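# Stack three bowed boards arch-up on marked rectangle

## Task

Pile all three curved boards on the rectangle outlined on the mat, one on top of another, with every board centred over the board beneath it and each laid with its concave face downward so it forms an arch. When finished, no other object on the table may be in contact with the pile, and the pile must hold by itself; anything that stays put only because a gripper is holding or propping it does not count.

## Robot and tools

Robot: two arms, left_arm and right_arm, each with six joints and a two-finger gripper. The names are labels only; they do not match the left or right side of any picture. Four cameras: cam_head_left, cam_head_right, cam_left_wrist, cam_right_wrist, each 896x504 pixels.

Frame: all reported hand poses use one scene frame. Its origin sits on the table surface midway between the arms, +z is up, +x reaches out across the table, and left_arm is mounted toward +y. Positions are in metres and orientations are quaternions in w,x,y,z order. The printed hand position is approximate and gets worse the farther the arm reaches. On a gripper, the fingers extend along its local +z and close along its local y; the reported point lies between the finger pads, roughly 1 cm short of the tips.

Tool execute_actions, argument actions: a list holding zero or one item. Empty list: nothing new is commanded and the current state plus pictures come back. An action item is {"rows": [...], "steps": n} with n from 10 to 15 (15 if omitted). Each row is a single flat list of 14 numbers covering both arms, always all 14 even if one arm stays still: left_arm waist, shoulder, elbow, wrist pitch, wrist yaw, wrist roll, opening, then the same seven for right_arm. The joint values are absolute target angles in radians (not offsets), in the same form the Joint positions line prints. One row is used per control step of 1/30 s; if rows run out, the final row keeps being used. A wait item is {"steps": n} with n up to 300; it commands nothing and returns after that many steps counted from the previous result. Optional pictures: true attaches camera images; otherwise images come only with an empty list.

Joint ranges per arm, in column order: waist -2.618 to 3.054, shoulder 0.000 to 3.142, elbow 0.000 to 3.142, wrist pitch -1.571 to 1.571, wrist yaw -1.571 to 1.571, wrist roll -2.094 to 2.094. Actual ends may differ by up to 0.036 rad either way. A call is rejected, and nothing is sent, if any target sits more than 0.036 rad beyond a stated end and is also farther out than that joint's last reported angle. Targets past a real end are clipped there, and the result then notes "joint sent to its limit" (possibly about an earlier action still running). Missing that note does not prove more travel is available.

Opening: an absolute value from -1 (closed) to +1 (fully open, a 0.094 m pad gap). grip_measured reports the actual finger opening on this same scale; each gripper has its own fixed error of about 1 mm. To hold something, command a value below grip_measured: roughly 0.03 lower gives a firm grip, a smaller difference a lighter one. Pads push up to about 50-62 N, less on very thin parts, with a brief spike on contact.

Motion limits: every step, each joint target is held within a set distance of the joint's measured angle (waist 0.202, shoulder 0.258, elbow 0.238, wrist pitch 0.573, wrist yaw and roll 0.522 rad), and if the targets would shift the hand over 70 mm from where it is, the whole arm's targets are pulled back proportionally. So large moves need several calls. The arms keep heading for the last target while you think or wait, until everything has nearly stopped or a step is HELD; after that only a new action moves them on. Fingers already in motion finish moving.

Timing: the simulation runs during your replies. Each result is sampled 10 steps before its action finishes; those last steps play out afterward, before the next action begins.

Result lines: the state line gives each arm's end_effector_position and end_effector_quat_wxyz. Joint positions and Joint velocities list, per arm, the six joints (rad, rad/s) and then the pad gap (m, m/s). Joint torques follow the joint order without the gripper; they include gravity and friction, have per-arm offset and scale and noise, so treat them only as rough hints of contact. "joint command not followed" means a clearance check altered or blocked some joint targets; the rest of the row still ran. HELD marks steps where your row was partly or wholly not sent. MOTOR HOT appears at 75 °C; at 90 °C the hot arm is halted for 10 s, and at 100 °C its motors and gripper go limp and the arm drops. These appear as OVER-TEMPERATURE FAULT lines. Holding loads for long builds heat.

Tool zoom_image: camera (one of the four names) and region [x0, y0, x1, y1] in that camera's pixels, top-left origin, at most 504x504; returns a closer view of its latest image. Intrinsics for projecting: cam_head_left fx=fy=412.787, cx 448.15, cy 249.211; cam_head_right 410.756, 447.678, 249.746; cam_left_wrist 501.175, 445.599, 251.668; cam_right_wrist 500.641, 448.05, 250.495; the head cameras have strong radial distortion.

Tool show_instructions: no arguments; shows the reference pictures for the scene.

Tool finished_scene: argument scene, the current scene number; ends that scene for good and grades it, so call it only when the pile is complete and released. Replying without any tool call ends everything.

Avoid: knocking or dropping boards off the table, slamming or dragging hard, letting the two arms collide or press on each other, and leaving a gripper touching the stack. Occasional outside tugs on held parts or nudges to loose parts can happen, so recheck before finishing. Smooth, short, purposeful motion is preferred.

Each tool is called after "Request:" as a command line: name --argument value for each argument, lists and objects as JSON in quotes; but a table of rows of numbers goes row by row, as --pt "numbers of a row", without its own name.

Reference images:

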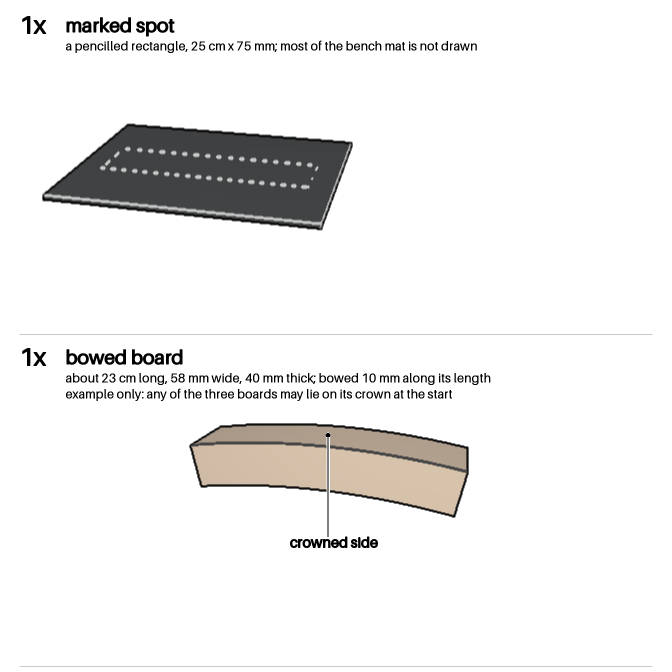

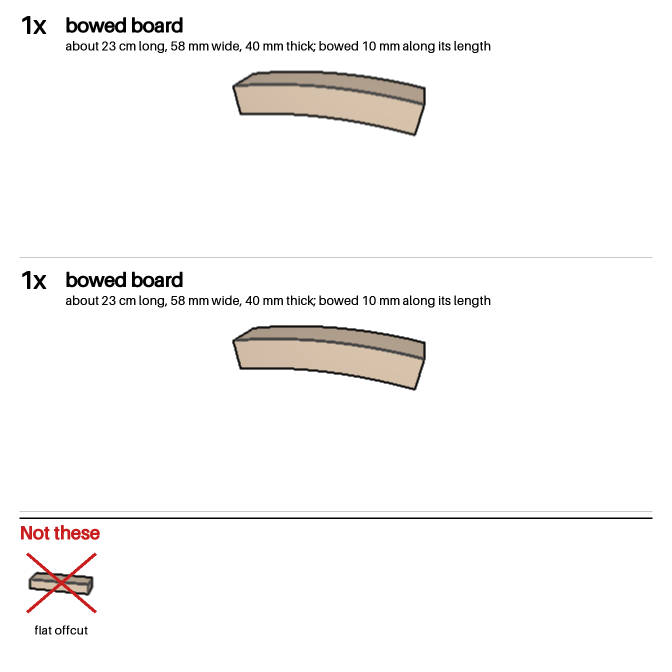

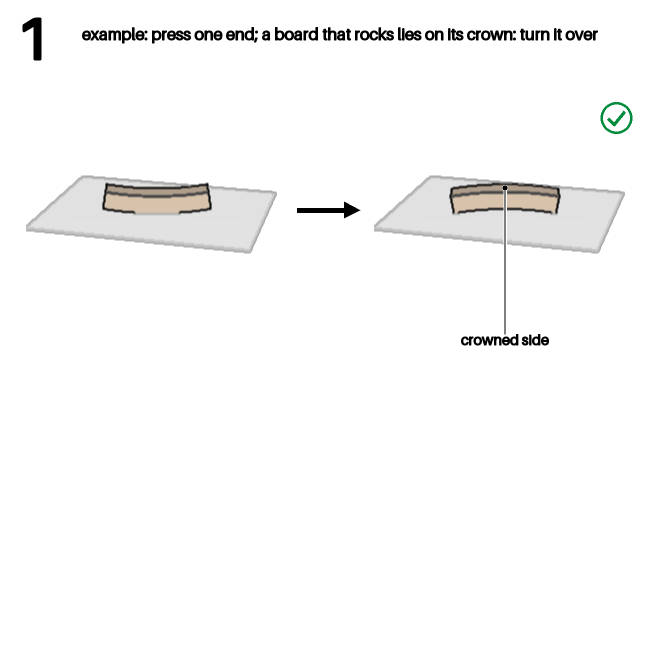

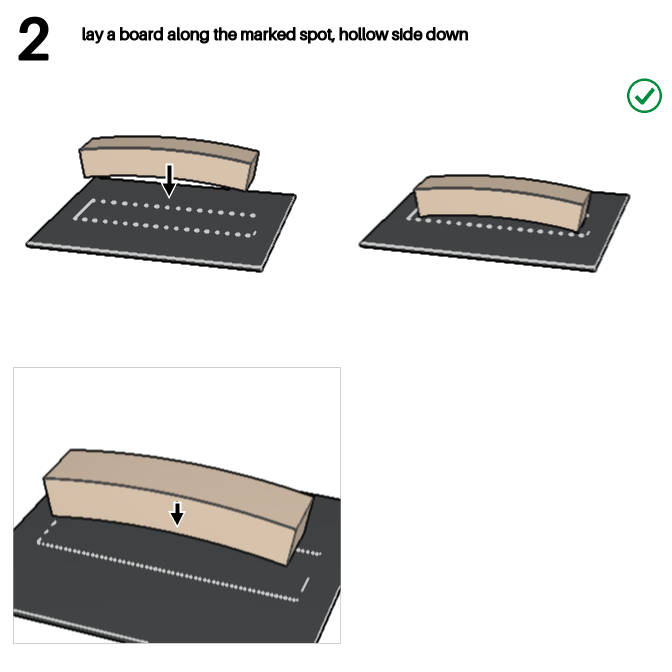

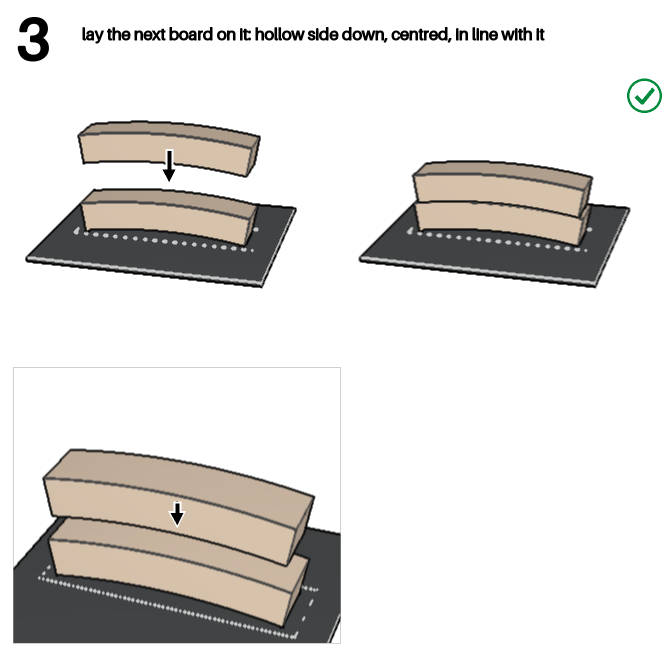

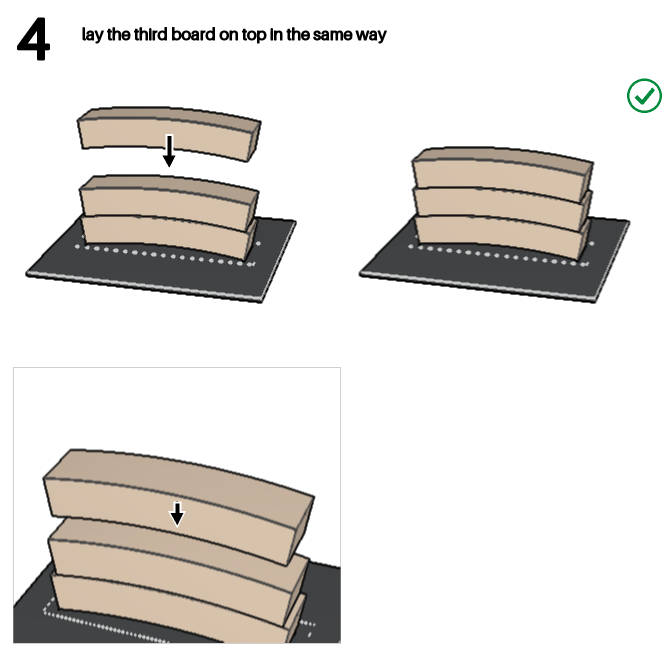

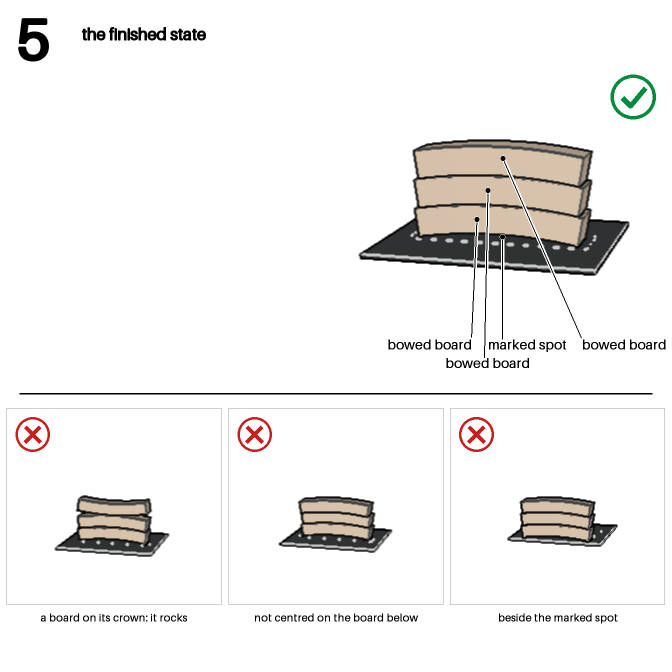

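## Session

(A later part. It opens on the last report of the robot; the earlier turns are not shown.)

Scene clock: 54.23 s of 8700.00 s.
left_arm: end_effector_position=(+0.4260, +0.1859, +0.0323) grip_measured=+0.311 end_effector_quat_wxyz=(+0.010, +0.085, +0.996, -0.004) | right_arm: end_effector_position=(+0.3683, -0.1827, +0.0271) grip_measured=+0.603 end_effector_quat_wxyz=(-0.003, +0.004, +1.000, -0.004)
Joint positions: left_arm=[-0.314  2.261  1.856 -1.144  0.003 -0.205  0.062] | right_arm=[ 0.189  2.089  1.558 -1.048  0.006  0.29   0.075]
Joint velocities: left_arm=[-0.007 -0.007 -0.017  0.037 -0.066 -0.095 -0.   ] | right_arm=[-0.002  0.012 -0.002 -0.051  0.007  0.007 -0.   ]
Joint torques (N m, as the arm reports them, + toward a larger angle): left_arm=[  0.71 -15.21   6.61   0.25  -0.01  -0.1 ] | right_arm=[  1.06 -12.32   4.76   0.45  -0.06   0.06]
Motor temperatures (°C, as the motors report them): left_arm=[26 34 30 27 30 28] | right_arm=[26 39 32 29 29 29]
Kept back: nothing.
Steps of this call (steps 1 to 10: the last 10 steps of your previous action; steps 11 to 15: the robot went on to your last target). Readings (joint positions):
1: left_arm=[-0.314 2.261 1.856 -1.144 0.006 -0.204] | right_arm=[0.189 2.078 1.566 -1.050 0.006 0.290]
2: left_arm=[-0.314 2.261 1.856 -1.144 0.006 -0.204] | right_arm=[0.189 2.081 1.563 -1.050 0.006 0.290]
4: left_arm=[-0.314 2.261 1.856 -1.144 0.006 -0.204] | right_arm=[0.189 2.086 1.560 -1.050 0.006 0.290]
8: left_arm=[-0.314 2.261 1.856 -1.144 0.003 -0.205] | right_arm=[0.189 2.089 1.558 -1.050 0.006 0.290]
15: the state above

Request:
execute_actions --actions '[{"rows": [ [-0.304,2.236,1.856,-1.135,0,-0.215,0.27, 0.195,2.095,1.545,-1.030,0,0.298,0.55], [-0.304,2.236,1.856,-1.135,0,-0.215,0.27, 0.195,2.095,1.545,-1.030,0,0.298,0.50], [-0.304,2.236,1.856,-1.135,0,-0.215,0.27, 0.195,2.095,1.545,-1.030,0,0.298,0.45], [-0.304,2.236,1.856,-1.135,0,-0.215,0.27, 0.195,2.095,1.545,-1.030,0,0.298,0.41], [-0.304,2.236,1.856,-1.135,0,-0.215,0.27, 0.195,2.095,1.545,-1.030,0,0.298,0.37], [-0.304,2.236,1.856,-1.135,0,-0.215,0.27, 0.195,2.095,1.545,-1.030,0,0.298,0.34], [-0.304,2.236,1.856,-1.135,0,-0.215,0.27, 0.195,2.095,1.545,-1.030,0,0.298,0.31], [-0.304,2.236,1.856,-1.135,0,-0.215,0.27, 0.195,2.095,1.545,-1.030,0,0.298,0.28], [-0.304,2.236,1.856,-1.135,0,-0.215,0.27, 0.195,2.095,1.545,-1.030,0,0.298,0.26], [-0.304,2.236,1.856,-1.135,0,-0.215,0.27, 0.195,2.095,1.545,-1.030,0,0.298,0.24], [-0.304,2.236,1.856,-1.135,0,-0.215,0.27, 0.195,2.095,1.545,-1.030,0,0.298,0.22], [-0.304,2.236,1.856,-1.135,0,-0.215,0.27, 0.195,2.095,1.545,-1.030,0,0.298,0.20], [-0.304,2.236,1.856,-1.135,0,-0.215,0.27, 0.195,2.095,1.545,-1.030,0,0.298,0.18], [-0.304,2.236,1.856,-1.135,0,-0.215,0.27, 0.195,2.095,1.545,-1.030,0,0.298,0.16], [-0.304,2.236,1.856,-1.135,0,-0.215,0.27, 0.195,2.095,1.545,-1.030,0,0.298,0.15] ], "steps": 15}]'

Request:
execute_actions --actions '[{"steps": 14}]' --pictures true

Scene clock: 55.53 s of 8700.00 s.
left_arm: end_effector_position=(+0.4260, +0.1859, +0.0323) grip_measured=+0.311 end_effector_quat_wxyz=(+0.010, +0.085, +0.996, -0.004) | right_arm: end_effector_position=(+0.3684, -0.1827, +0.0271) grip_measured=+0.392 end_effector_quat_wxyz=(-0.003, +0.004, +1.000, -0.004)
Joint positions: left_arm=[-0.314  2.261  1.856 -1.144  0.003 -0.205  0.062] | right_arm=[ 0.189  2.089  1.558 -1.048  0.006  0.29   0.065]
Joint velocities: left_arm=[ 0.022  0.012 -0.007 -0.051  0.022  0.007  0.   ] | right_arm=[-0.007 -0.022  0.027 -0.007  0.007  0.007 -0.039]
Joint torques (N m, as the arm reports them, + toward a larger angle): left_arm=[  0.66 -14.94   6.81   0.24  -0.05  -0.11] | right_arm=[  0.44 -12.69   5.2    0.46  -0.05   0.08]
Motor temperatures (°C, as the motors report them): left_arm=[26 34 30 27 30 28] | right_arm=[26 39 31 29 29 29]
Steps of this call (steps 1 to 15: the robot went on to your last target; steps 16 to 34: nothing new was sent; steps 35 to 39: the first 5 steps of this action). Readings (joint positions):
35: left_arm=[-0.314 2.261 1.856 -1.144 0.003 -0.205] | right_arm=[0.189 2.089 1.558 -1.048 0.006 0.290]
36: left_arm=[-0.314 2.261 1.856 -1.144 0.003 -0.205] | right_arm=[0.189 2.089 1.558 -1.048 0.006 0.290]
38: left_arm=[-0.314 2.261 1.856 -1.144 0.003 -0.205] | right_arm=[0.189 2.089 1.558 -1.048 0.006 0.290]
39: the state above

Scene clock: 56.00 s of 8700.00 s.
left_arm: end_effector_position=(+0.4260, +0.1859, +0.0323) grip_measured=+0.311 end_effector_quat_wxyz=(+0.010, +0.085, +0.996, -0.004) | right_arm: end_effector_position=(+0.3686, -0.1789, +0.0271) grip_measured=+0.181 end_effector_quat_wxyz=(-0.004, +0.004, +1.000, +0.006)
Joint positions: left_arm=[-0.314  2.261  1.856 -1.144  0.003 -0.205  0.062] | right_arm=[ 0.189  2.089  1.558 -1.043 -0.014  0.291  0.056]
Joint velocities: left_arm=[-0.012 -0.022  0.002 -0.007  0.022 -0.007 -0.001] | right_arm=[-0.017  0.002 -0.017  0.007  0.022  0.022 -0.   ]
Joint torques (N m, as the arm reports them, + toward a larger angle): left_arm=[  0.59 -15.02   6.61   0.26  -0.03  -0.11] | right_arm=[  0.5  -12.69   5.18   0.4    0.12   0.06]
Motor temperatures (°C, as the motors report them): left_arm=[26 34 30 27 30 28] | right_arm=[26 39 31 29 29 29]
Kept back: nothing.
Steps of this call (steps 1 to 10: the last 10 steps of your previous action; steps 11 to 14: the robot went on to your last target). Readings (joint positions):
1: left_arm=[-0.314 2.261 1.856 -1.144 0.003 -0.205] | right_arm=[0.189 2.089 1.558 -1.047 0.004 0.290]
2: left_arm=[-0.314 2.261 1.856 -1.144 0.003 -0.205] | right_arm=[0.189 2.089 1.558 -1.047 0.001 0.290]
4: left_arm=[-0.314 2.261 1.856 -1.144 0.003 -0.205] | right_arm=[0.189 2.089 1.558 -1.045 -0.005 0.290]
8: left_arm=[-0.314 2.261 1.856 -1.144 0.003 -0.205] | right_arm=[0.189 2.089 1.558 -1.043 -0.014 0.291]
14: the state above

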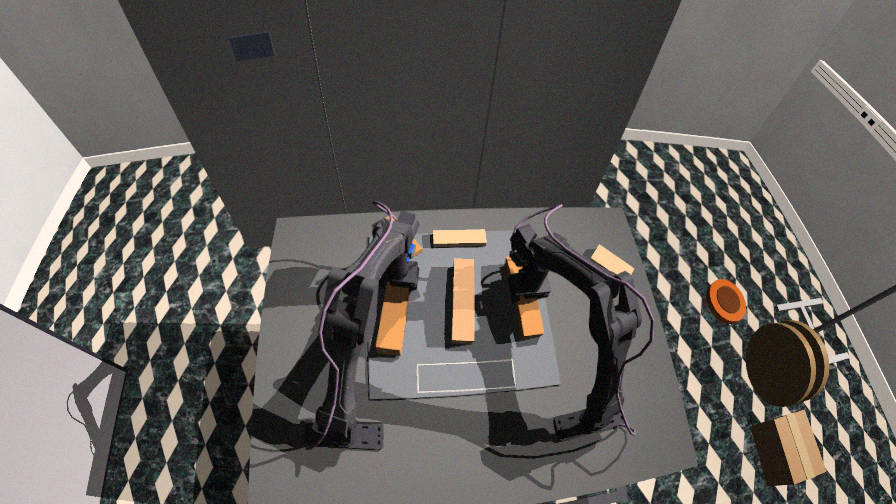

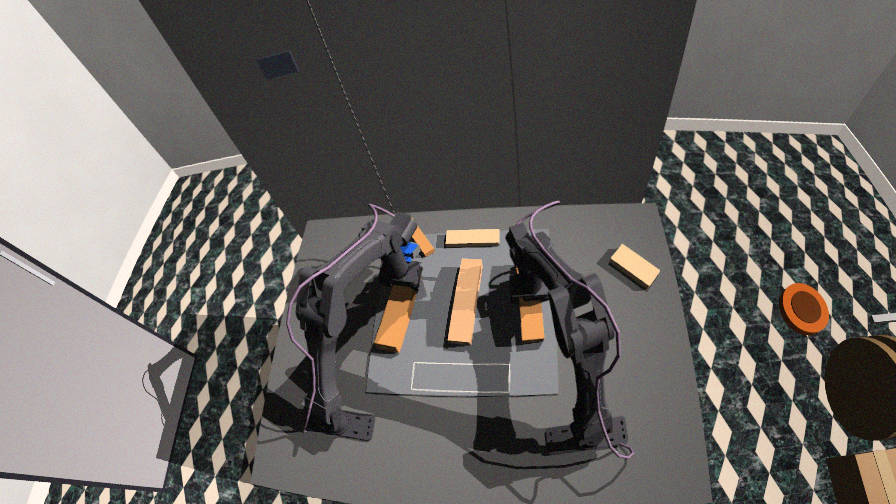

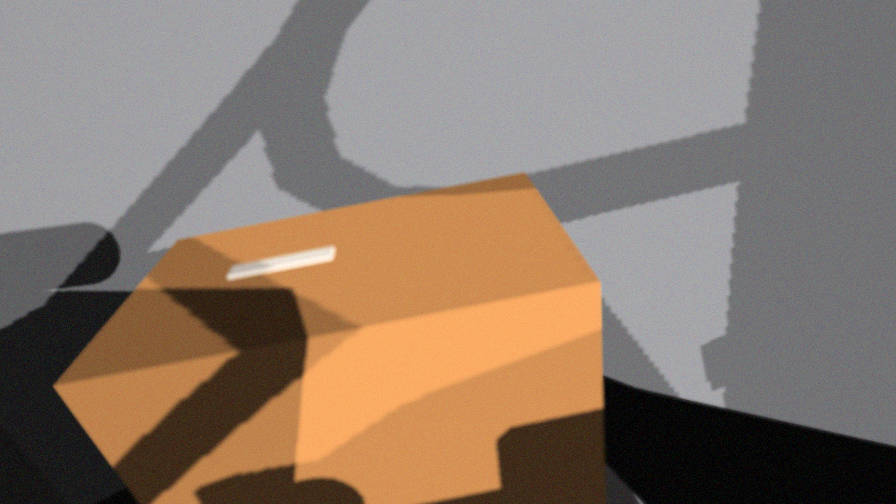

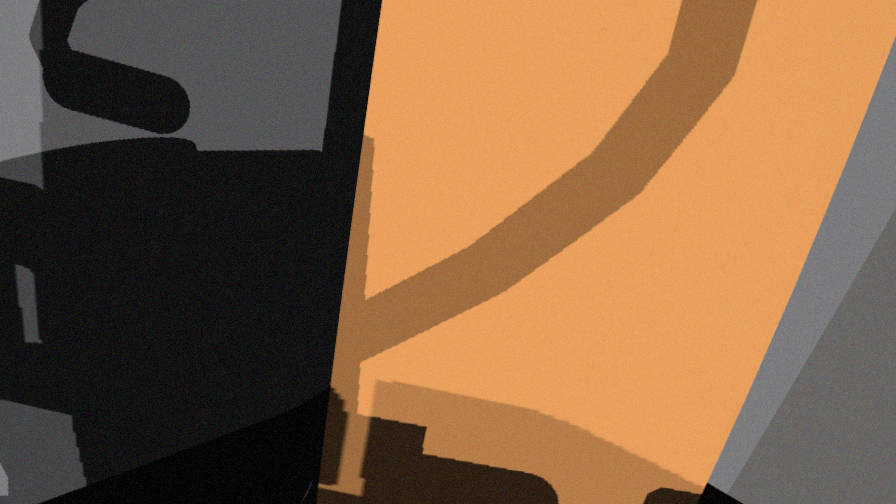

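Request:
execute_actions --actions '[{"rows": [ [-0.310,2.230,1.866,-1.150,0,-0.205,0.27, 0.192,2.080,1.575,-1.050,-0.01,0.292,0.15], [-0.310,2.221,1.872,-1.163,0,-0.205,0.27, 0.192,2.076,1.590,-1.068,-0.01,0.292,0.15], [-0.310,2.208,1.878,-1.183,0,-0.205,0.27, 0.192,2.072,1.612,-1.093,-0.01,0.292,0.15], [-0.310,2.193,1.885,-1.205,0,-0.205,0.27, 0.192,2.068,1.638,-1.122,-0.01,0.292,0.15], [-0.310,2.176,1.892,-1.230,0,-0.205,0.27, 0.192,2.063,1.667,-1.155,-0.01,0.292,0.15], [-0.310,2.160,1.900,-1.255,0,-0.205,0.27, 0.192,2.058,1.696,-1.187,-0.01,0.292,0.15], [-0.310,2.143,1.908,-1.280,0,-0.205,0.27, 0.192,2.053,1.725,-1.220,-0.01,0.292,0.15], [-0.310,2.126,1.915,-1.305,0,-0.205,0.27, 0.192,2.048,1.754,-1.252,-0.01,0.292,0.15], [-0.310,2.110,1.923,-1.330,0,-0.205,0.27, 0.192,2.043,1.783,-1.285,-0.01,0.292,0.15], [-0.310,2.093,1.930,-1.356,0,-0.205,0.27, 0.192,2.038,1.811,-1.317,-0.01,0.292,0.15], [-0.310,2.078,1.937,-1.378,0,-0.205,0.27, 0.192,2.033,1.837,-1.346,-0.01,0.292,0.15], [-0.310,2.065,1.943,-1.398,0,-0.205,0.27, 0.192,2.029,1.859,-1.371,-0.01,0.292,0.15], [-0.310,2.056,1.947,-1.412,0,-0.205,0.27, 0.192,2.027,1.875,-1.389,-0.01,0.292,0.15], [-0.310,2.050,1.950,-1.420,0,-0.205,0.27, 0.192,2.025,1.885,-1.400,-0.01,0.292,0.15], [-0.310,2.050,1.950,-1.420,0,-0.205,0.27, 0.192,2.025,1.885,-1.400,-0.01,0.292,0.15] ], "steps": 15}]'

Request:
execute_actions --actions '[{"steps": 16}]' --pictures true

Scene clock: 59.30 s of 8700.00 s.
left_arm: end_effector_position=(+0.4250, +0.1863, +0.0358) grip_measured=+0.311 end_effector_quat_wxyz=(+0.011, +0.085, +0.996, -0.004) | right_arm: end_effector_position=(+0.3685, -0.1788, +0.0328) grip_measured=+0.181 end_effector_quat_wxyz=(-0.007, +0.005, +1.000, +0.006)
Joint positions: left_arm=[-0.314  2.253  1.856 -1.151  0.002 -0.205  0.062] | right_arm=[ 0.189  2.09   1.582 -1.074 -0.015  0.291  0.056]
Joint velocities: left_arm=[-0.002 -0.154  0.002 -0.212 -0.081 -0.066 -0.   ] | right_arm=[-0.002 -0.002  0.442 -0.52   0.051 -0.051 -0.001]
Joint torques (N m, as the arm reports them, + toward a larger angle): left_arm=[  0.41 -18.9    9.6   -0.45   0.01   0.  ] | right_arm=[  0.25 -15.73  11.09   0.36  -0.01  -0.02]
Motor temperatures (°C, as the motors report them): left_arm=[26 35 30 27 30 28] | right_arm=[26 39 32 29 29 29]
Steps of this call (steps 1 to 30: the robot went on to your last target; steps 31 to 90: nothing new was sent; then 0.13 s passed at rest; steps 91 to 95: the first 5 steps of this action). Readings (joint positions):
91: left_arm=[-0.314 2.261 1.856 -1.144 0.003 -0.205] | right_arm=[0.189 2.089 1.558 -1.043 -0.015 0.291]
92: left_arm=[-0.314 2.261 1.856 -1.144 0.003 -0.205] | right_arm=[0.189 2.089 1.558 -1.043 -0.015 0.291]
94: left_arm=[-0.314 2.257 1.856 -1.146 0.003 -0.205] | right_arm=[0.189 2.089 1.569 -1.056 -0.015 0.291]
95: the state above

Scene clock: 59.83 s of 8700.00 s.
left_arm: end_effector_position=(+0.3963, +0.1977, +0.1275) grip_measured=+0.311 end_effector_quat_wxyz=(+0.026, +0.085, +0.996, -0.009) | right_arm: end_effector_position=(+0.3725, -0.1778, +0.1166) grip_measured=+0.181 end_effector_quat_wxyz=(+0.004, +0.004, +1.000, +0.008)
Joint positions: left_arm=[-0.314  2.066  1.925 -1.374  0.002 -0.205  0.062] | right_arm=[ 0.189  2.047  1.853 -1.366 -0.014  0.291  0.056]
Joint velocities: left_arm=[-0.002  0.056  0.012 -0.11  -0.066  0.007 -0.001] | right_arm=[-0.007  0.007 -0.012 -0.242 -0.037  0.051 -0.   ]
Joint torques (N m, as the arm reports them, + toward a larger angle): left_arm=[  0.35 -13.08   8.73  -0.08   0.01   0.01] | right_arm=[  0.24 -15.06   9.23   0.25   0.04   0.  ]
Motor temperatures (°C, as the motors report them): left_arm=[26 35 30 27 30 28] | right_arm=[26 39 32 29 29 29]
Kept back: nothing.
Steps of this call (steps 1 to 10: the last 10 steps of your previous action; steps 11 to 16: the robot went on to your last target). Readings (joint positions):
1: left_arm=[-0.314 2.246 1.856 -1.159 0.002 -0.205] | right_arm=[0.189 2.090 1.601 -1.097 -0.014 0.291]
2: left_arm=[-0.314 2.235 1.856 -1.172 0.002 -0.205] | right_arm=[0.189 2.090 1.625 -1.123 -0.014 0.291]
4: left_arm=[-0.314 2.206 1.859 -1.207 0.002 -0.205] | right_arm=[0.189 2.090 1.685 -1.173 -0.014 0.291]
8: left_arm=[-0.314 2.131 1.893 -1.292 0.002 -0.205] | right_arm=[0.189 2.081 1.800 -1.265 -0.014 0.291]
16: the state above

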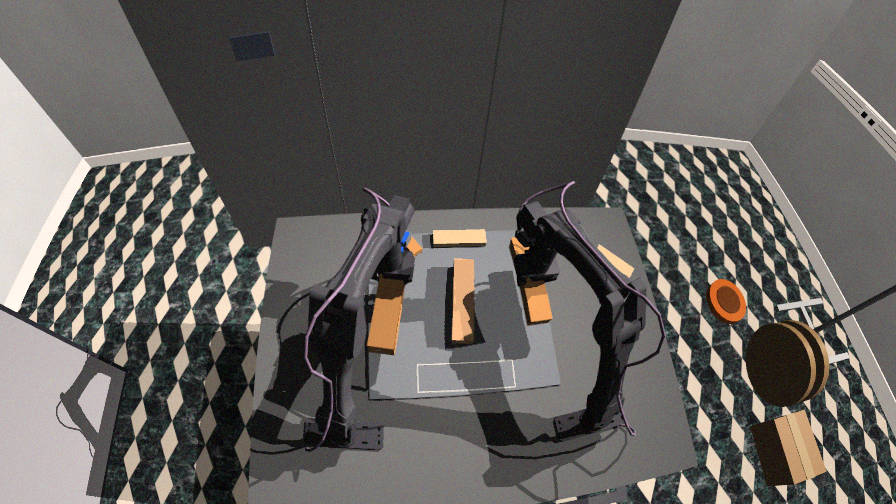

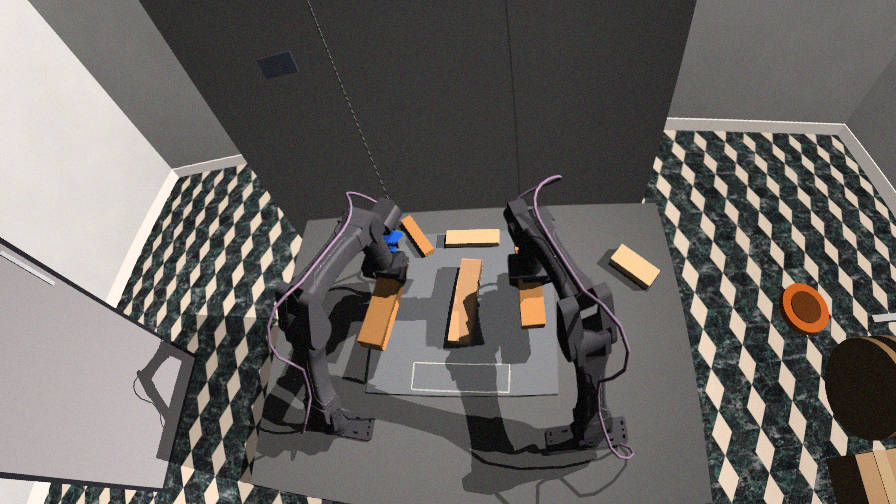

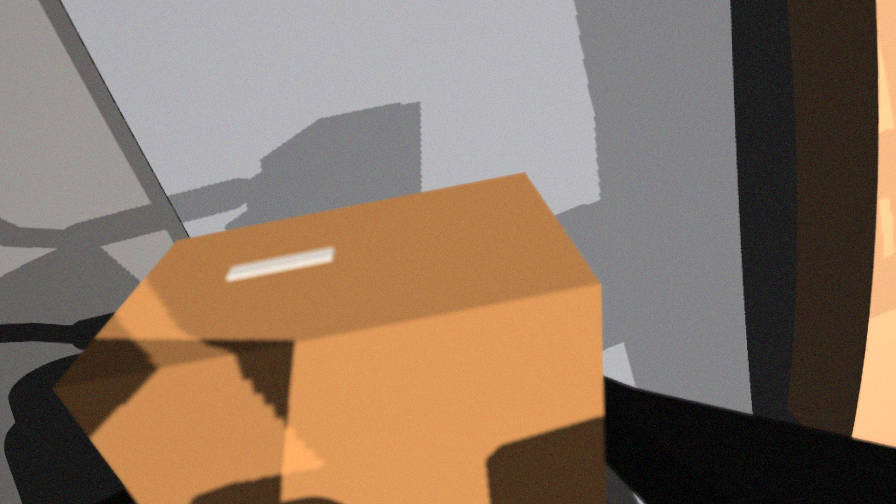

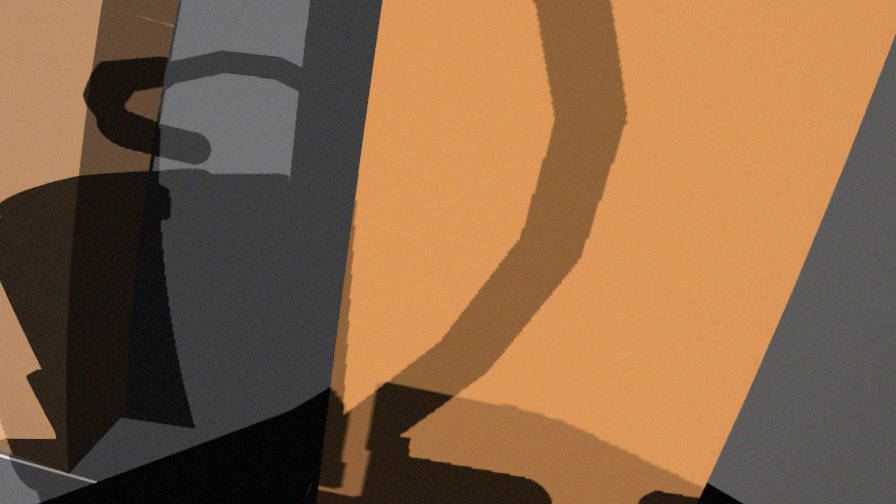

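Request:
execute_actions --actions '[{"rows": [ [-0.310,2.048,1.948,-1.418,0,-0.205,0.27, 0.194,2.025,1.884,-1.400,-0.01,0.290,0.15], [-0.308,2.043,1.943,-1.412,0,-0.204,0.27, 0.200,2.023,1.882,-1.399,-0.01,0.284,0.15], [-0.307,2.035,1.935,-1.403,0,-0.203,0.27, 0.210,2.021,1.879,-1.398,-0.01,0.273,0.15], [-0.304,2.024,1.923,-1.389,0,-0.201,0.27, 0.224,2.017,1.874,-1.397,-0.01,0.259,0.15], [-0.301,2.009,1.908,-1.372,0,-0.199,0.27, 0.242,2.013,1.867,-1.395,-0.009,0.241,0.15], [-0.297,1.992,1.890,-1.351,0,-0.196,0.27, 0.263,2.008,1.860,-1.392,-0.009,0.219,0.15], [-0.292,1.971,1.868,-1.327,0,-0.193,0.27, 0.287,2.002,1.851,-1.390,-0.009,0.194,0.15], [-0.286,1.947,1.844,-1.299,0,-0.189,0.27, 0.315,1.995,1.841,-1.387,-0.008,0.166,0.15], [-0.280,1.921,1.816,-1.268,0,-0.185,0.27, 0.345,1.988,1.830,-1.384,-0.008,0.135,0.15], [-0.274,1.892,1.786,-1.234,0,-0.181,0.27, 0.378,1.980,1.819,-1.380,-0.008,0.102,0.15], [-0.267,1.861,1.754,-1.197,0,-0.176,0.27, 0.412,1.972,1.806,-1.376,-0.007,0.067,0.15], [-0.259,1.827,1.718,-1.157,0,-0.171,0.27, 0.449,1.963,1.793,-1.372,-0.007,0.029,0.15], [-0.250,1.791,1.681,-1.114,0,-0.166,0.27, 0.486,1.954,1.780,-1.368,-0.006,-0.009,0.15], [-0.242,1.752,1.641,-1.070,0,-0.160,0.27, 0.525,1.944,1.766,-1.364,-0.006,-0.048,0.15], [-0.233,1.713,1.600,-1.023,0,-0.154,0.27, 0.564,1.935,1.753,-1.360,-0.005,-0.088,0.15] ], "steps": 15}]'

Request:
execute_actions --actions '[{"rows": [ [-0.223,1.671,1.557,-0.974,0,-0.147,0.27, 0.602,1.926,1.739,-1.356,-0.004,-0.128,0.15], [-0.213,1.628,1.512,-0.923,0,-0.141,0.27, 0.641,1.916,1.725,-1.352,-0.004,-0.167,0.15], [-0.203,1.584,1.466,-0.871,0,-0.134,0.27, 0.678,1.907,1.712,-1.348,-0.003,-0.205,0.15], [-0.193,1.538,1.419,-0.817,0,-0.127,0.27, 0.715,1.898,1.699,-1.344,-0.003,-0.243,0.15], [-0.182,1.492,1.372,-0.763,0,-0.120,0.27, 0.749,1.890,1.686,-1.340,-0.002,-0.278,0.15], [-0.171,1.446,1.323,-0.708,0,-0.113,0.27, 0.782,1.882,1.675,-1.336,-0.002,-0.311,0.15], [-0.160,1.398,1.274,-0.653,0,-0.106,0.27, 0.812,1.875,1.664,-1.333,-0.002,-0.342,0.15], [-0.150,1.352,1.226,-0.597,0,-0.099,0.27, 0.840,1.868,1.654,-1.330,-0.001,-0.370,0.15], [-0.139,1.304,1.177,-0.542,0,-0.092,0.27, 0.864,1.862,1.645,-1.328,-0.001,-0.395,0.15], [-0.128,1.258,1.128,-0.487,0,-0.085,0.27, 0.885,1.857,1.638,-1.325,0,-0.417,0.15], [-0.117,1.212,1.081,-0.433,0,-0.078,0.27, 0.903,1.853,1.631,-1.323,0,-0.435,0.15], [-0.107,1.166,1.034,-0.379,0,-0.071,0.27, 0.917,1.849,1.626,-1.322,0,-0.449,0.15], [-0.097,1.122,0.988,-0.327,0,-0.064,0.27, 0.927,1.847,1.623,-1.321,0,-0.460,0.15], [-0.087,1.079,0.943,-0.276,0,-0.058,0.27, 0.933,1.845,1.621,-1.320,0,-0.466,0.15], [-0.078,1.038,0.900,-0.228,0,-0.051,0.27, 0.935,1.845,1.620,-1.320,0,-0.468,0.15] ], "steps": 15}]'

Request:
execute_actions --actions '[{"rows": [ [-0.068,0.998,0.859,-0.180,0,-0.045,0.27, 0.935,1.846,1.617,-1.317,0,-0.468,0.15], [-0.060,0.959,0.819,-0.136,0,-0.039,0.27, 0.935,1.848,1.610,-1.308,0,-0.468,0.15], [-0.051,0.923,0.782,-0.093,0,-0.034,0.27, 0.935,1.851,1.597,-1.293,0,-0.468,0.15], [-0.043,0.889,0.746,-0.053,0,-0.029,0.27, 0.935,1.855,1.580,-1.273,0,-0.468,0.15], [-0.036,0.858,0.714,-0.016,0,-0.024,0.27, 0.935,1.861,1.560,-1.249,0,-0.468,0.15], [-0.030,0.829,0.684,0.018,0,-0.020,0.27, 0.935,1.866,1.537,-1.222,0,-0.468,0.15], [-0.024,0.803,0.656,0.049,0,-0.016,0.27, 0.935,1.873,1.512,-1.192,0,-0.468,0.15], [-0.018,0.779,0.632,0.077,0,-0.012,0.27, 0.935,1.879,1.488,-1.163,0,-0.468,0.15], [-0.013,0.758,0.610,0.101,0,-0.009,0.27, 0.935,1.886,1.463,-1.133,0,-0.468,0.15], [-0.009,0.741,0.592,0.122,0,-0.006,0.27, 0.935,1.892,1.440,-1.106,0,-0.468,0.15], [-0.006,0.726,0.577,0.139,0,-0.004,0.27, 0.935,1.897,1.420,-1.082,0,-0.468,0.15], [-0.003,0.715,0.565,0.153,0,-0.002,0.27, 0.935,1.901,1.403,-1.062,0,-0.468,0.15], [-0.002,0.707,0.557,0.162,0,-0.001,0.27, 0.935,1.904,1.390,-1.047,0,-0.468,0.15], [0,0.702,0.552,0.168,0,0,0.27, 0.935,1.906,1.383,-1.038,0,-0.468,0.15], [0,0.70,0.55,0.17,0,0,0.27, 0.935,1.907,1.380,-1.035,0,-0.468,0.15] ], "steps": 15}]'

Request:
execute_actions --actions '[{"steps": 22}]' --pictures true

Scene clock: 65.37 s of 8700.00 s.
left_arm: end_effector_position=(+0.3944, +0.1985, +0.1268) grip_measured=+0.311 end_effector_quat_wxyz=(+0.022, +0.085, +0.996, -0.007) | right_arm: end_effector_position=(+0.3666, -0.1768, +0.1166) grip_measured=+0.181 end_effector_quat_wxyz=(-0.006, -0.005, +1.000, +0.003)
Joint positions: left_arm=[-0.314  2.066  1.922 -1.379  0.002 -0.205  0.062] | right_arm=[ 0.198  2.047  1.853 -1.387 -0.009  0.28   0.056]
Joint velocities: left_arm=[-0.007 -0.1   -0.188  0.227  0.095 -0.007 -0.002] | right_arm=[ 0.183 -0.007  0.007 -0.022  0.139 -0.168  0.001]
Joint torques (N m, as the arm reports them, + toward a larger angle): left_arm=[  1.   -15.97   6.62  -0.06  -0.02   0.07] | right_arm=[  2.41 -16.04   7.64   0.15  -0.17  -0.11]
Motor temperatures (°C, as the motors report them): left_arm=[26 35 30 27 30 28] | right_arm=[26 40 33 29 29 29]
Steps of this call (steps 1 to 30: the robot went on to your last target; steps 31 to 90: nothing new was sent; then 2.37 s passed at rest; steps 91 to 95: the first 5 steps of this action). Readings (joint positions):
91: left_arm=[-0.314 2.068 1.925 -1.384 0.002 -0.205] | right_arm=[0.189 2.047 1.853 -1.387 -0.014 0.291]
92: left_arm=[-0.314 2.068 1.925 -1.384 0.002 -0.205] | right_arm=[0.189 2.047 1.853 -1.387 -0.014 0.291]
94: left_arm=[-0.314 2.068 1.925 -1.383 0.002 -0.205] | right_arm=[0.192 2.047 1.853 -1.387 -0.012 0.286]
95: the state above

Scene clock: 65.87 s of 8700.00 s.
left_arm: end_effector_position=(+0.3883, +0.2446, +0.1790) grip_measured=+0.311 end_effector_quat_wxyz=(+0.216, +0.056, +0.974, -0.047) | right_arm: end_effector_position=(+0.2523, -0.0329, +0.1170) grip_measured=+0.182 end_effector_quat_wxyz=(-0.008, -0.434, +0.901, -0.003)
Joint positions: left_arm=[-0.209  1.606  1.447 -0.966  0.001 -0.156  0.062] | right_arm=[ 0.689  1.951  1.718 -1.355 -0.    -0.117  0.056]
Joint velocities: left_arm=[ 0.276 -1.341 -1.365  1.297 -0.037  0.154  0.   ] | right_arm=[ 1.057 -0.3   -0.379  0.051 -0.022 -1.092  0.001]
Joint torques (N m, as the arm reports them, + toward a larger angle): left_arm=[  0.87 -10.56   8.09   1.02  -0.01   0.1 ] | right_arm=[ -0.23 -15.99   5.73   0.23  -0.02  -0.06]
Motor temperatures (°C, as the motors report them): left_arm=[26 35 30 27 30 28] | right_arm=[26 40 33 29 29 29]
Steps of this call (steps 1 to 10: the last 10 steps of your previous action; steps 11 to 15: the first 5 steps of this action). Readings (joint positions):
11: left_arm=[-0.250 1.786 1.621 -1.130 0.001 -0.178] | right_arm=[0.527 1.990 1.771 -1.367 0.004 0.028]
12: left_arm=[-0.240 1.743 1.580 -1.092 0.001 -0.173] | right_arm=[0.569 1.981 1.757 -1.364 0.003 -0.008]
14: left_arm=[-0.219 1.652 1.493 -1.009 0.001 -0.162] | right_arm=[0.650 1.961 1.731 -1.358 0.001 -0.081]
15: the state above

Scene clock: 66.37 s of 8700.00 s.
left_arm: end_effector_position=(+0.3522, +0.3072, +0.2377) grip_measured=+0.311 end_effector_quat_wxyz=(+0.528, +0.027, +0.848, -0.047) | right_arm: end_effector_position=(+0.1711, +0.0072, +0.1107) grip_measured=+0.182 end_effector_quat_wxyz=(-0.012, -0.671, +0.742, -0.003)
Joint positions: left_arm=[-0.06   0.943  0.76  -0.271 -0.    -0.057  0.062] | right_arm=[ 0.937  1.884  1.602 -1.313 -0.001 -0.44   0.056]
Joint velocities: left_arm=[ 0.208 -0.989 -1.067  1.223 -0.022  0.154 -0.001] | right_arm=[-0.012 -0.002 -0.388  0.388 -0.007 -0.168 -0.   ]
Joint torques (N m, as the arm reports them, + toward a larger angle): left_arm=[ 0.81 -4.52  9.56  2.66  0.02  0.13] | right_arm=[ -0.14 -13.34   4.97   0.25   0.02  -0.09]
Motor temperatures (°C, as the motors report them): left_arm=[26 35 30 27 30 28] | right_arm=[26 40 33 29 29 29]
Steps of this call (steps 1 to 10: the last 10 steps of your previous action; steps 11 to 15: the first 5 steps of this action). Readings (joint positions):
11: left_arm=[-0.094 1.097 0.921 -0.444 -0.000 -0.082] | right_arm=[0.936 1.887 1.629 -1.342 -0.005 -0.411]
12: left_arm=[-0.085 1.056 0.878 -0.399 -0.000 -0.075] | right_arm=[0.937 1.886 1.627 -1.340 -0.005 -0.421]
14: left_arm=[-0.068 0.979 0.798 -0.312 -0.000 -0.063] | right_arm=[0.937 1.884 1.614 -1.325 -0.002 -0.435]
15: the state above

Scene clock: 67.10 s of 8700.00 s.
left_arm: end_effector_position=(+0.3351, +0.3246, +0.2673) grip_measured=+0.311 end_effector_quat_wxyz=(+0.652, +0.024, +0.757, -0.027) | right_arm: end_effector_position=(+0.1706, +0.0055, +0.0418) grip_measured=+0.182 end_effector_quat_wxyz=(-0.013, -0.678, +0.735, -0.004)
Joint positions: left_arm=[-0.012  0.732  0.528  0.055 -0.    -0.01   0.062] | right_arm=[ 0.937  1.926  1.38  -1.052  0.001 -0.459  0.056]
Joint velocities: left_arm=[-0.002 -0.007 -0.007  0.037  0.037 -0.022 -0.   ] | right_arm=[-0.007 -0.017 -0.027  0.051 -0.022  0.037  0.001]
Joint torques (N m, as the arm reports them, + toward a larger angle): left_arm=[ 0.85 -3.65  9.84  3.34 -0.03  0.06] | right_arm=[ -0.13 -13.11   6.21   0.39   0.    -0.11]
Motor temperatures (°C, as the motors report them): left_arm=[26 35 30 28 30 28] | right_arm=[26 40 32 29 29 29]
Kept back: nothing.
Steps of this call (steps 1 to 10: the last 10 steps of your previous action; steps 11 to 22: the robot went on to your last target). Readings (joint positions):
1: left_arm=[-0.052 0.910 0.726 -0.232 -0.000 -0.051] | right_arm=[0.937 1.884 1.586 -1.297 -0.001 -0.444]
2: left_arm=[-0.046 0.880 0.693 -0.195 -0.000 -0.046] | right_arm=[0.937 1.884 1.566 -1.277 -0.001 -0.447]
4: left_arm=[-0.033 0.830 0.635 -0.113 -0.000 -0.037] | right_arm=[0.937 1.884 1.517 -1.234 -0.000 -0.451]
8: left_arm=[-0.018 0.789 0.549 0.005 -0.000 -0.023] | right_arm=[0.937 1.898 1.426 -1.150 0.000 -0.456]
22: the state above

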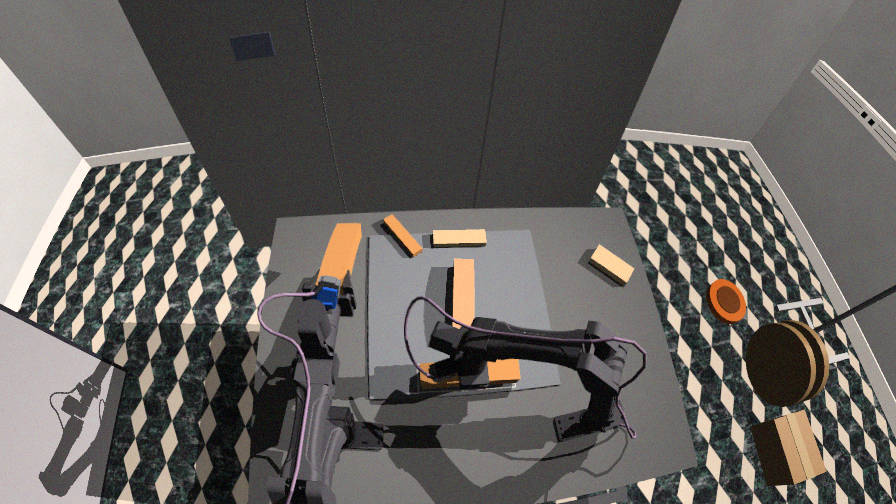

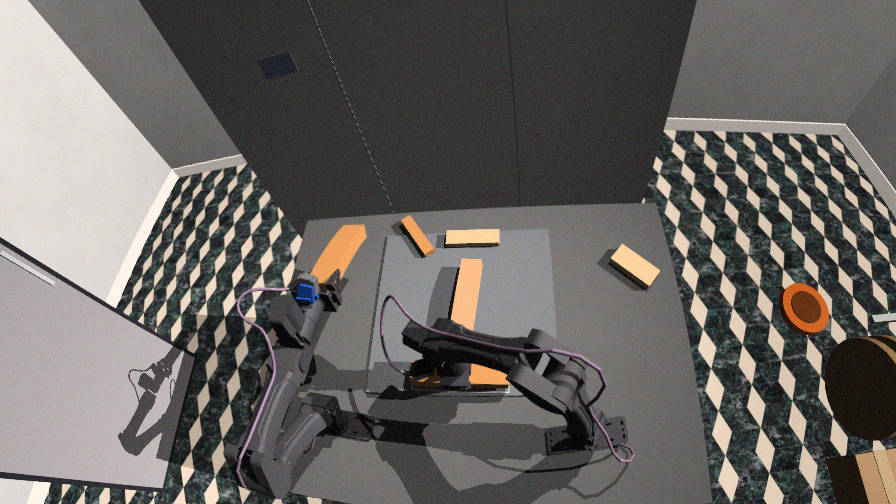

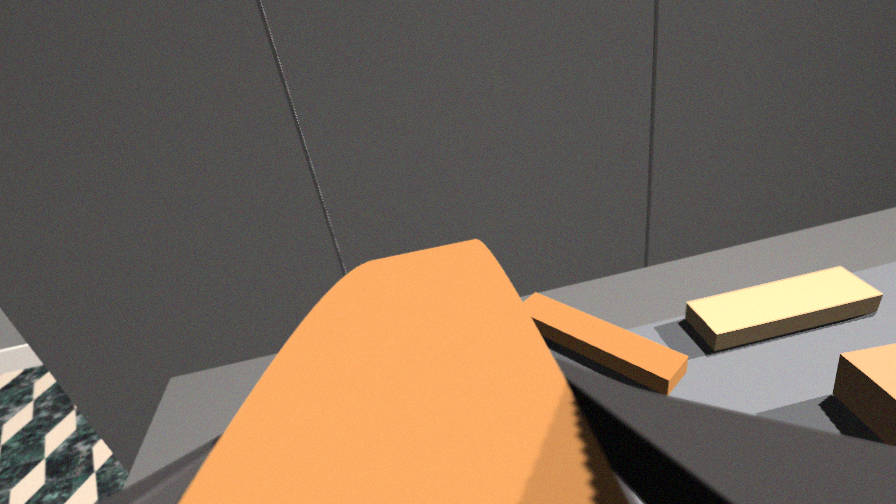

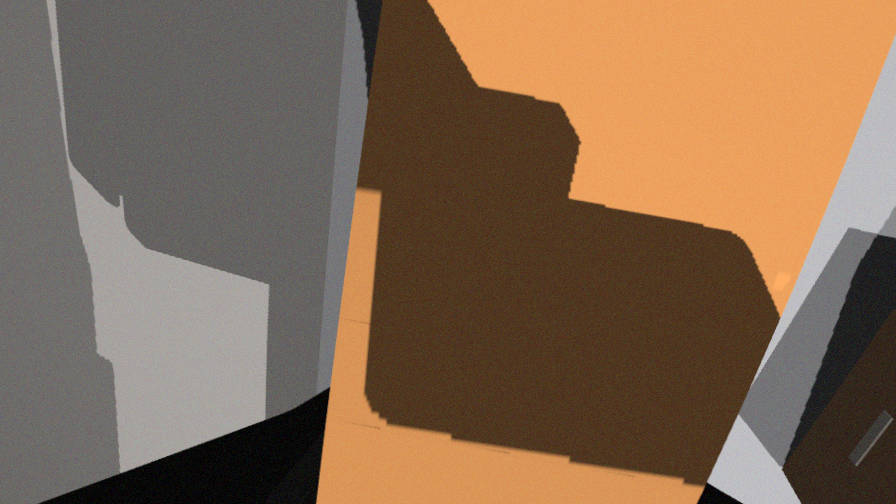

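Request:
execute_actions --actions '[]'

Scene clock: 69.10 s of 8700.00 s.
left_arm: end_effector_position=(+0.3351, +0.3246, +0.2673) grip_measured=+0.311 end_effector_quat_wxyz=(+0.652, +0.024, +0.757, -0.027) | right_arm: end_effector_position=(+0.1708, +0.0059, +0.0418) grip_measured=+0.182 end_effector_quat_wxyz=(-0.012, -0.678, +0.735, -0.004)
Joint positions: left_arm=[-0.012  0.732  0.528  0.055 -0.    -0.009  0.062] | right_arm=[ 0.937  1.926  1.38  -1.049  0.001 -0.459  0.056]
Joint velocities: left_arm=[ 0.007 -0.027 -0.002 -0.022 -0.066 -0.022 -0.001] | right_arm=[ 0.002  0.002  0.007 -0.022 -0.037 -0.022  0.001]
Joint torques (N m, as the arm reports them, + toward a larger angle): left_arm=[ 0.9  -3.73 10.08  3.29  0.01  0.09] | right_arm=[ -0.19 -13.13   6.22   0.38   0.    -0.1 ]
Motor temperatures (°C, as the motors report them): left_arm=[26 34 31 29 30 28] | right_arm=[26 40 32 29 29 29]
Kept back: nothing.
Steps of this call (steps 1 to 30: the robot went on to your last target; steps 31 to 60: nothing new was sent). Readings (joint positions):
1: left_arm=[-0.012 0.732 0.528 0.055 -0.000 -0.010] | right_arm=[0.937 1.926 1.380 -1.051 0.001 -0.459]
2: left_arm=[-0.012 0.732 0.528 0.055 -0.000 -0.010] | right_arm=[0.937 1.926 1.380 -1.051 0.001 -0.459]
4: left_arm=[-0.012 0.732 0.528 0.055 -0.000 -0.010] | right_arm=[0.937 1.926 1.380 -1.050 0.001 -0.459]
8: left_arm=[-0.012 0.732 0.528 0.055 -0.000 -0.009] | right_arm=[0.937 1.926 1.380 -1.050 0.001 -0.459]
60: the state above
All arms were judged still, so your last target was given up. Only a new action makes them travel on or press farther. Fingers that are still opening or closing keep moving.

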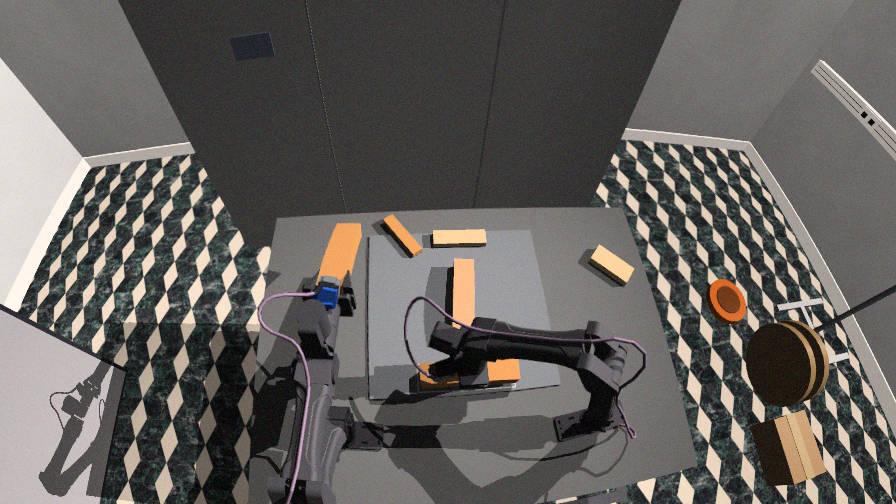

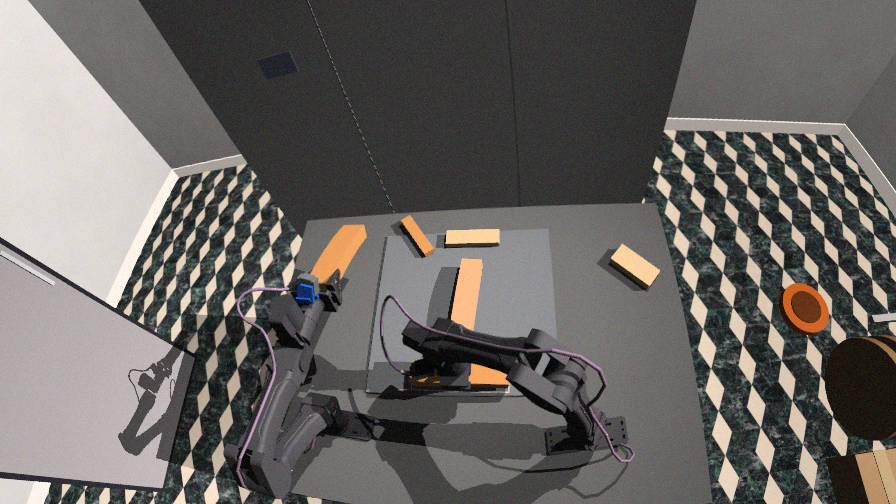

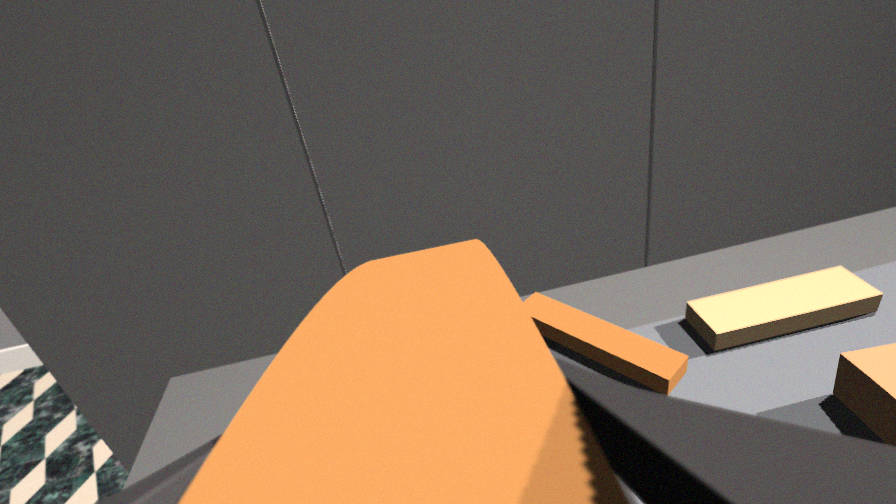

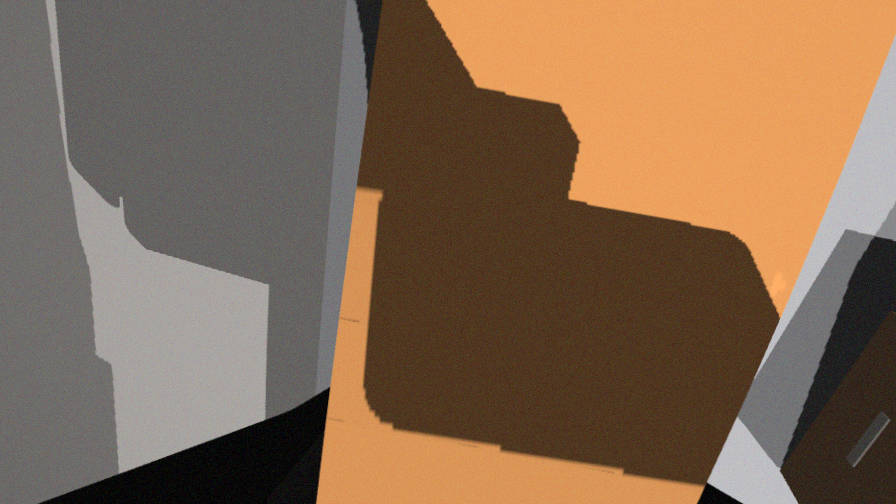

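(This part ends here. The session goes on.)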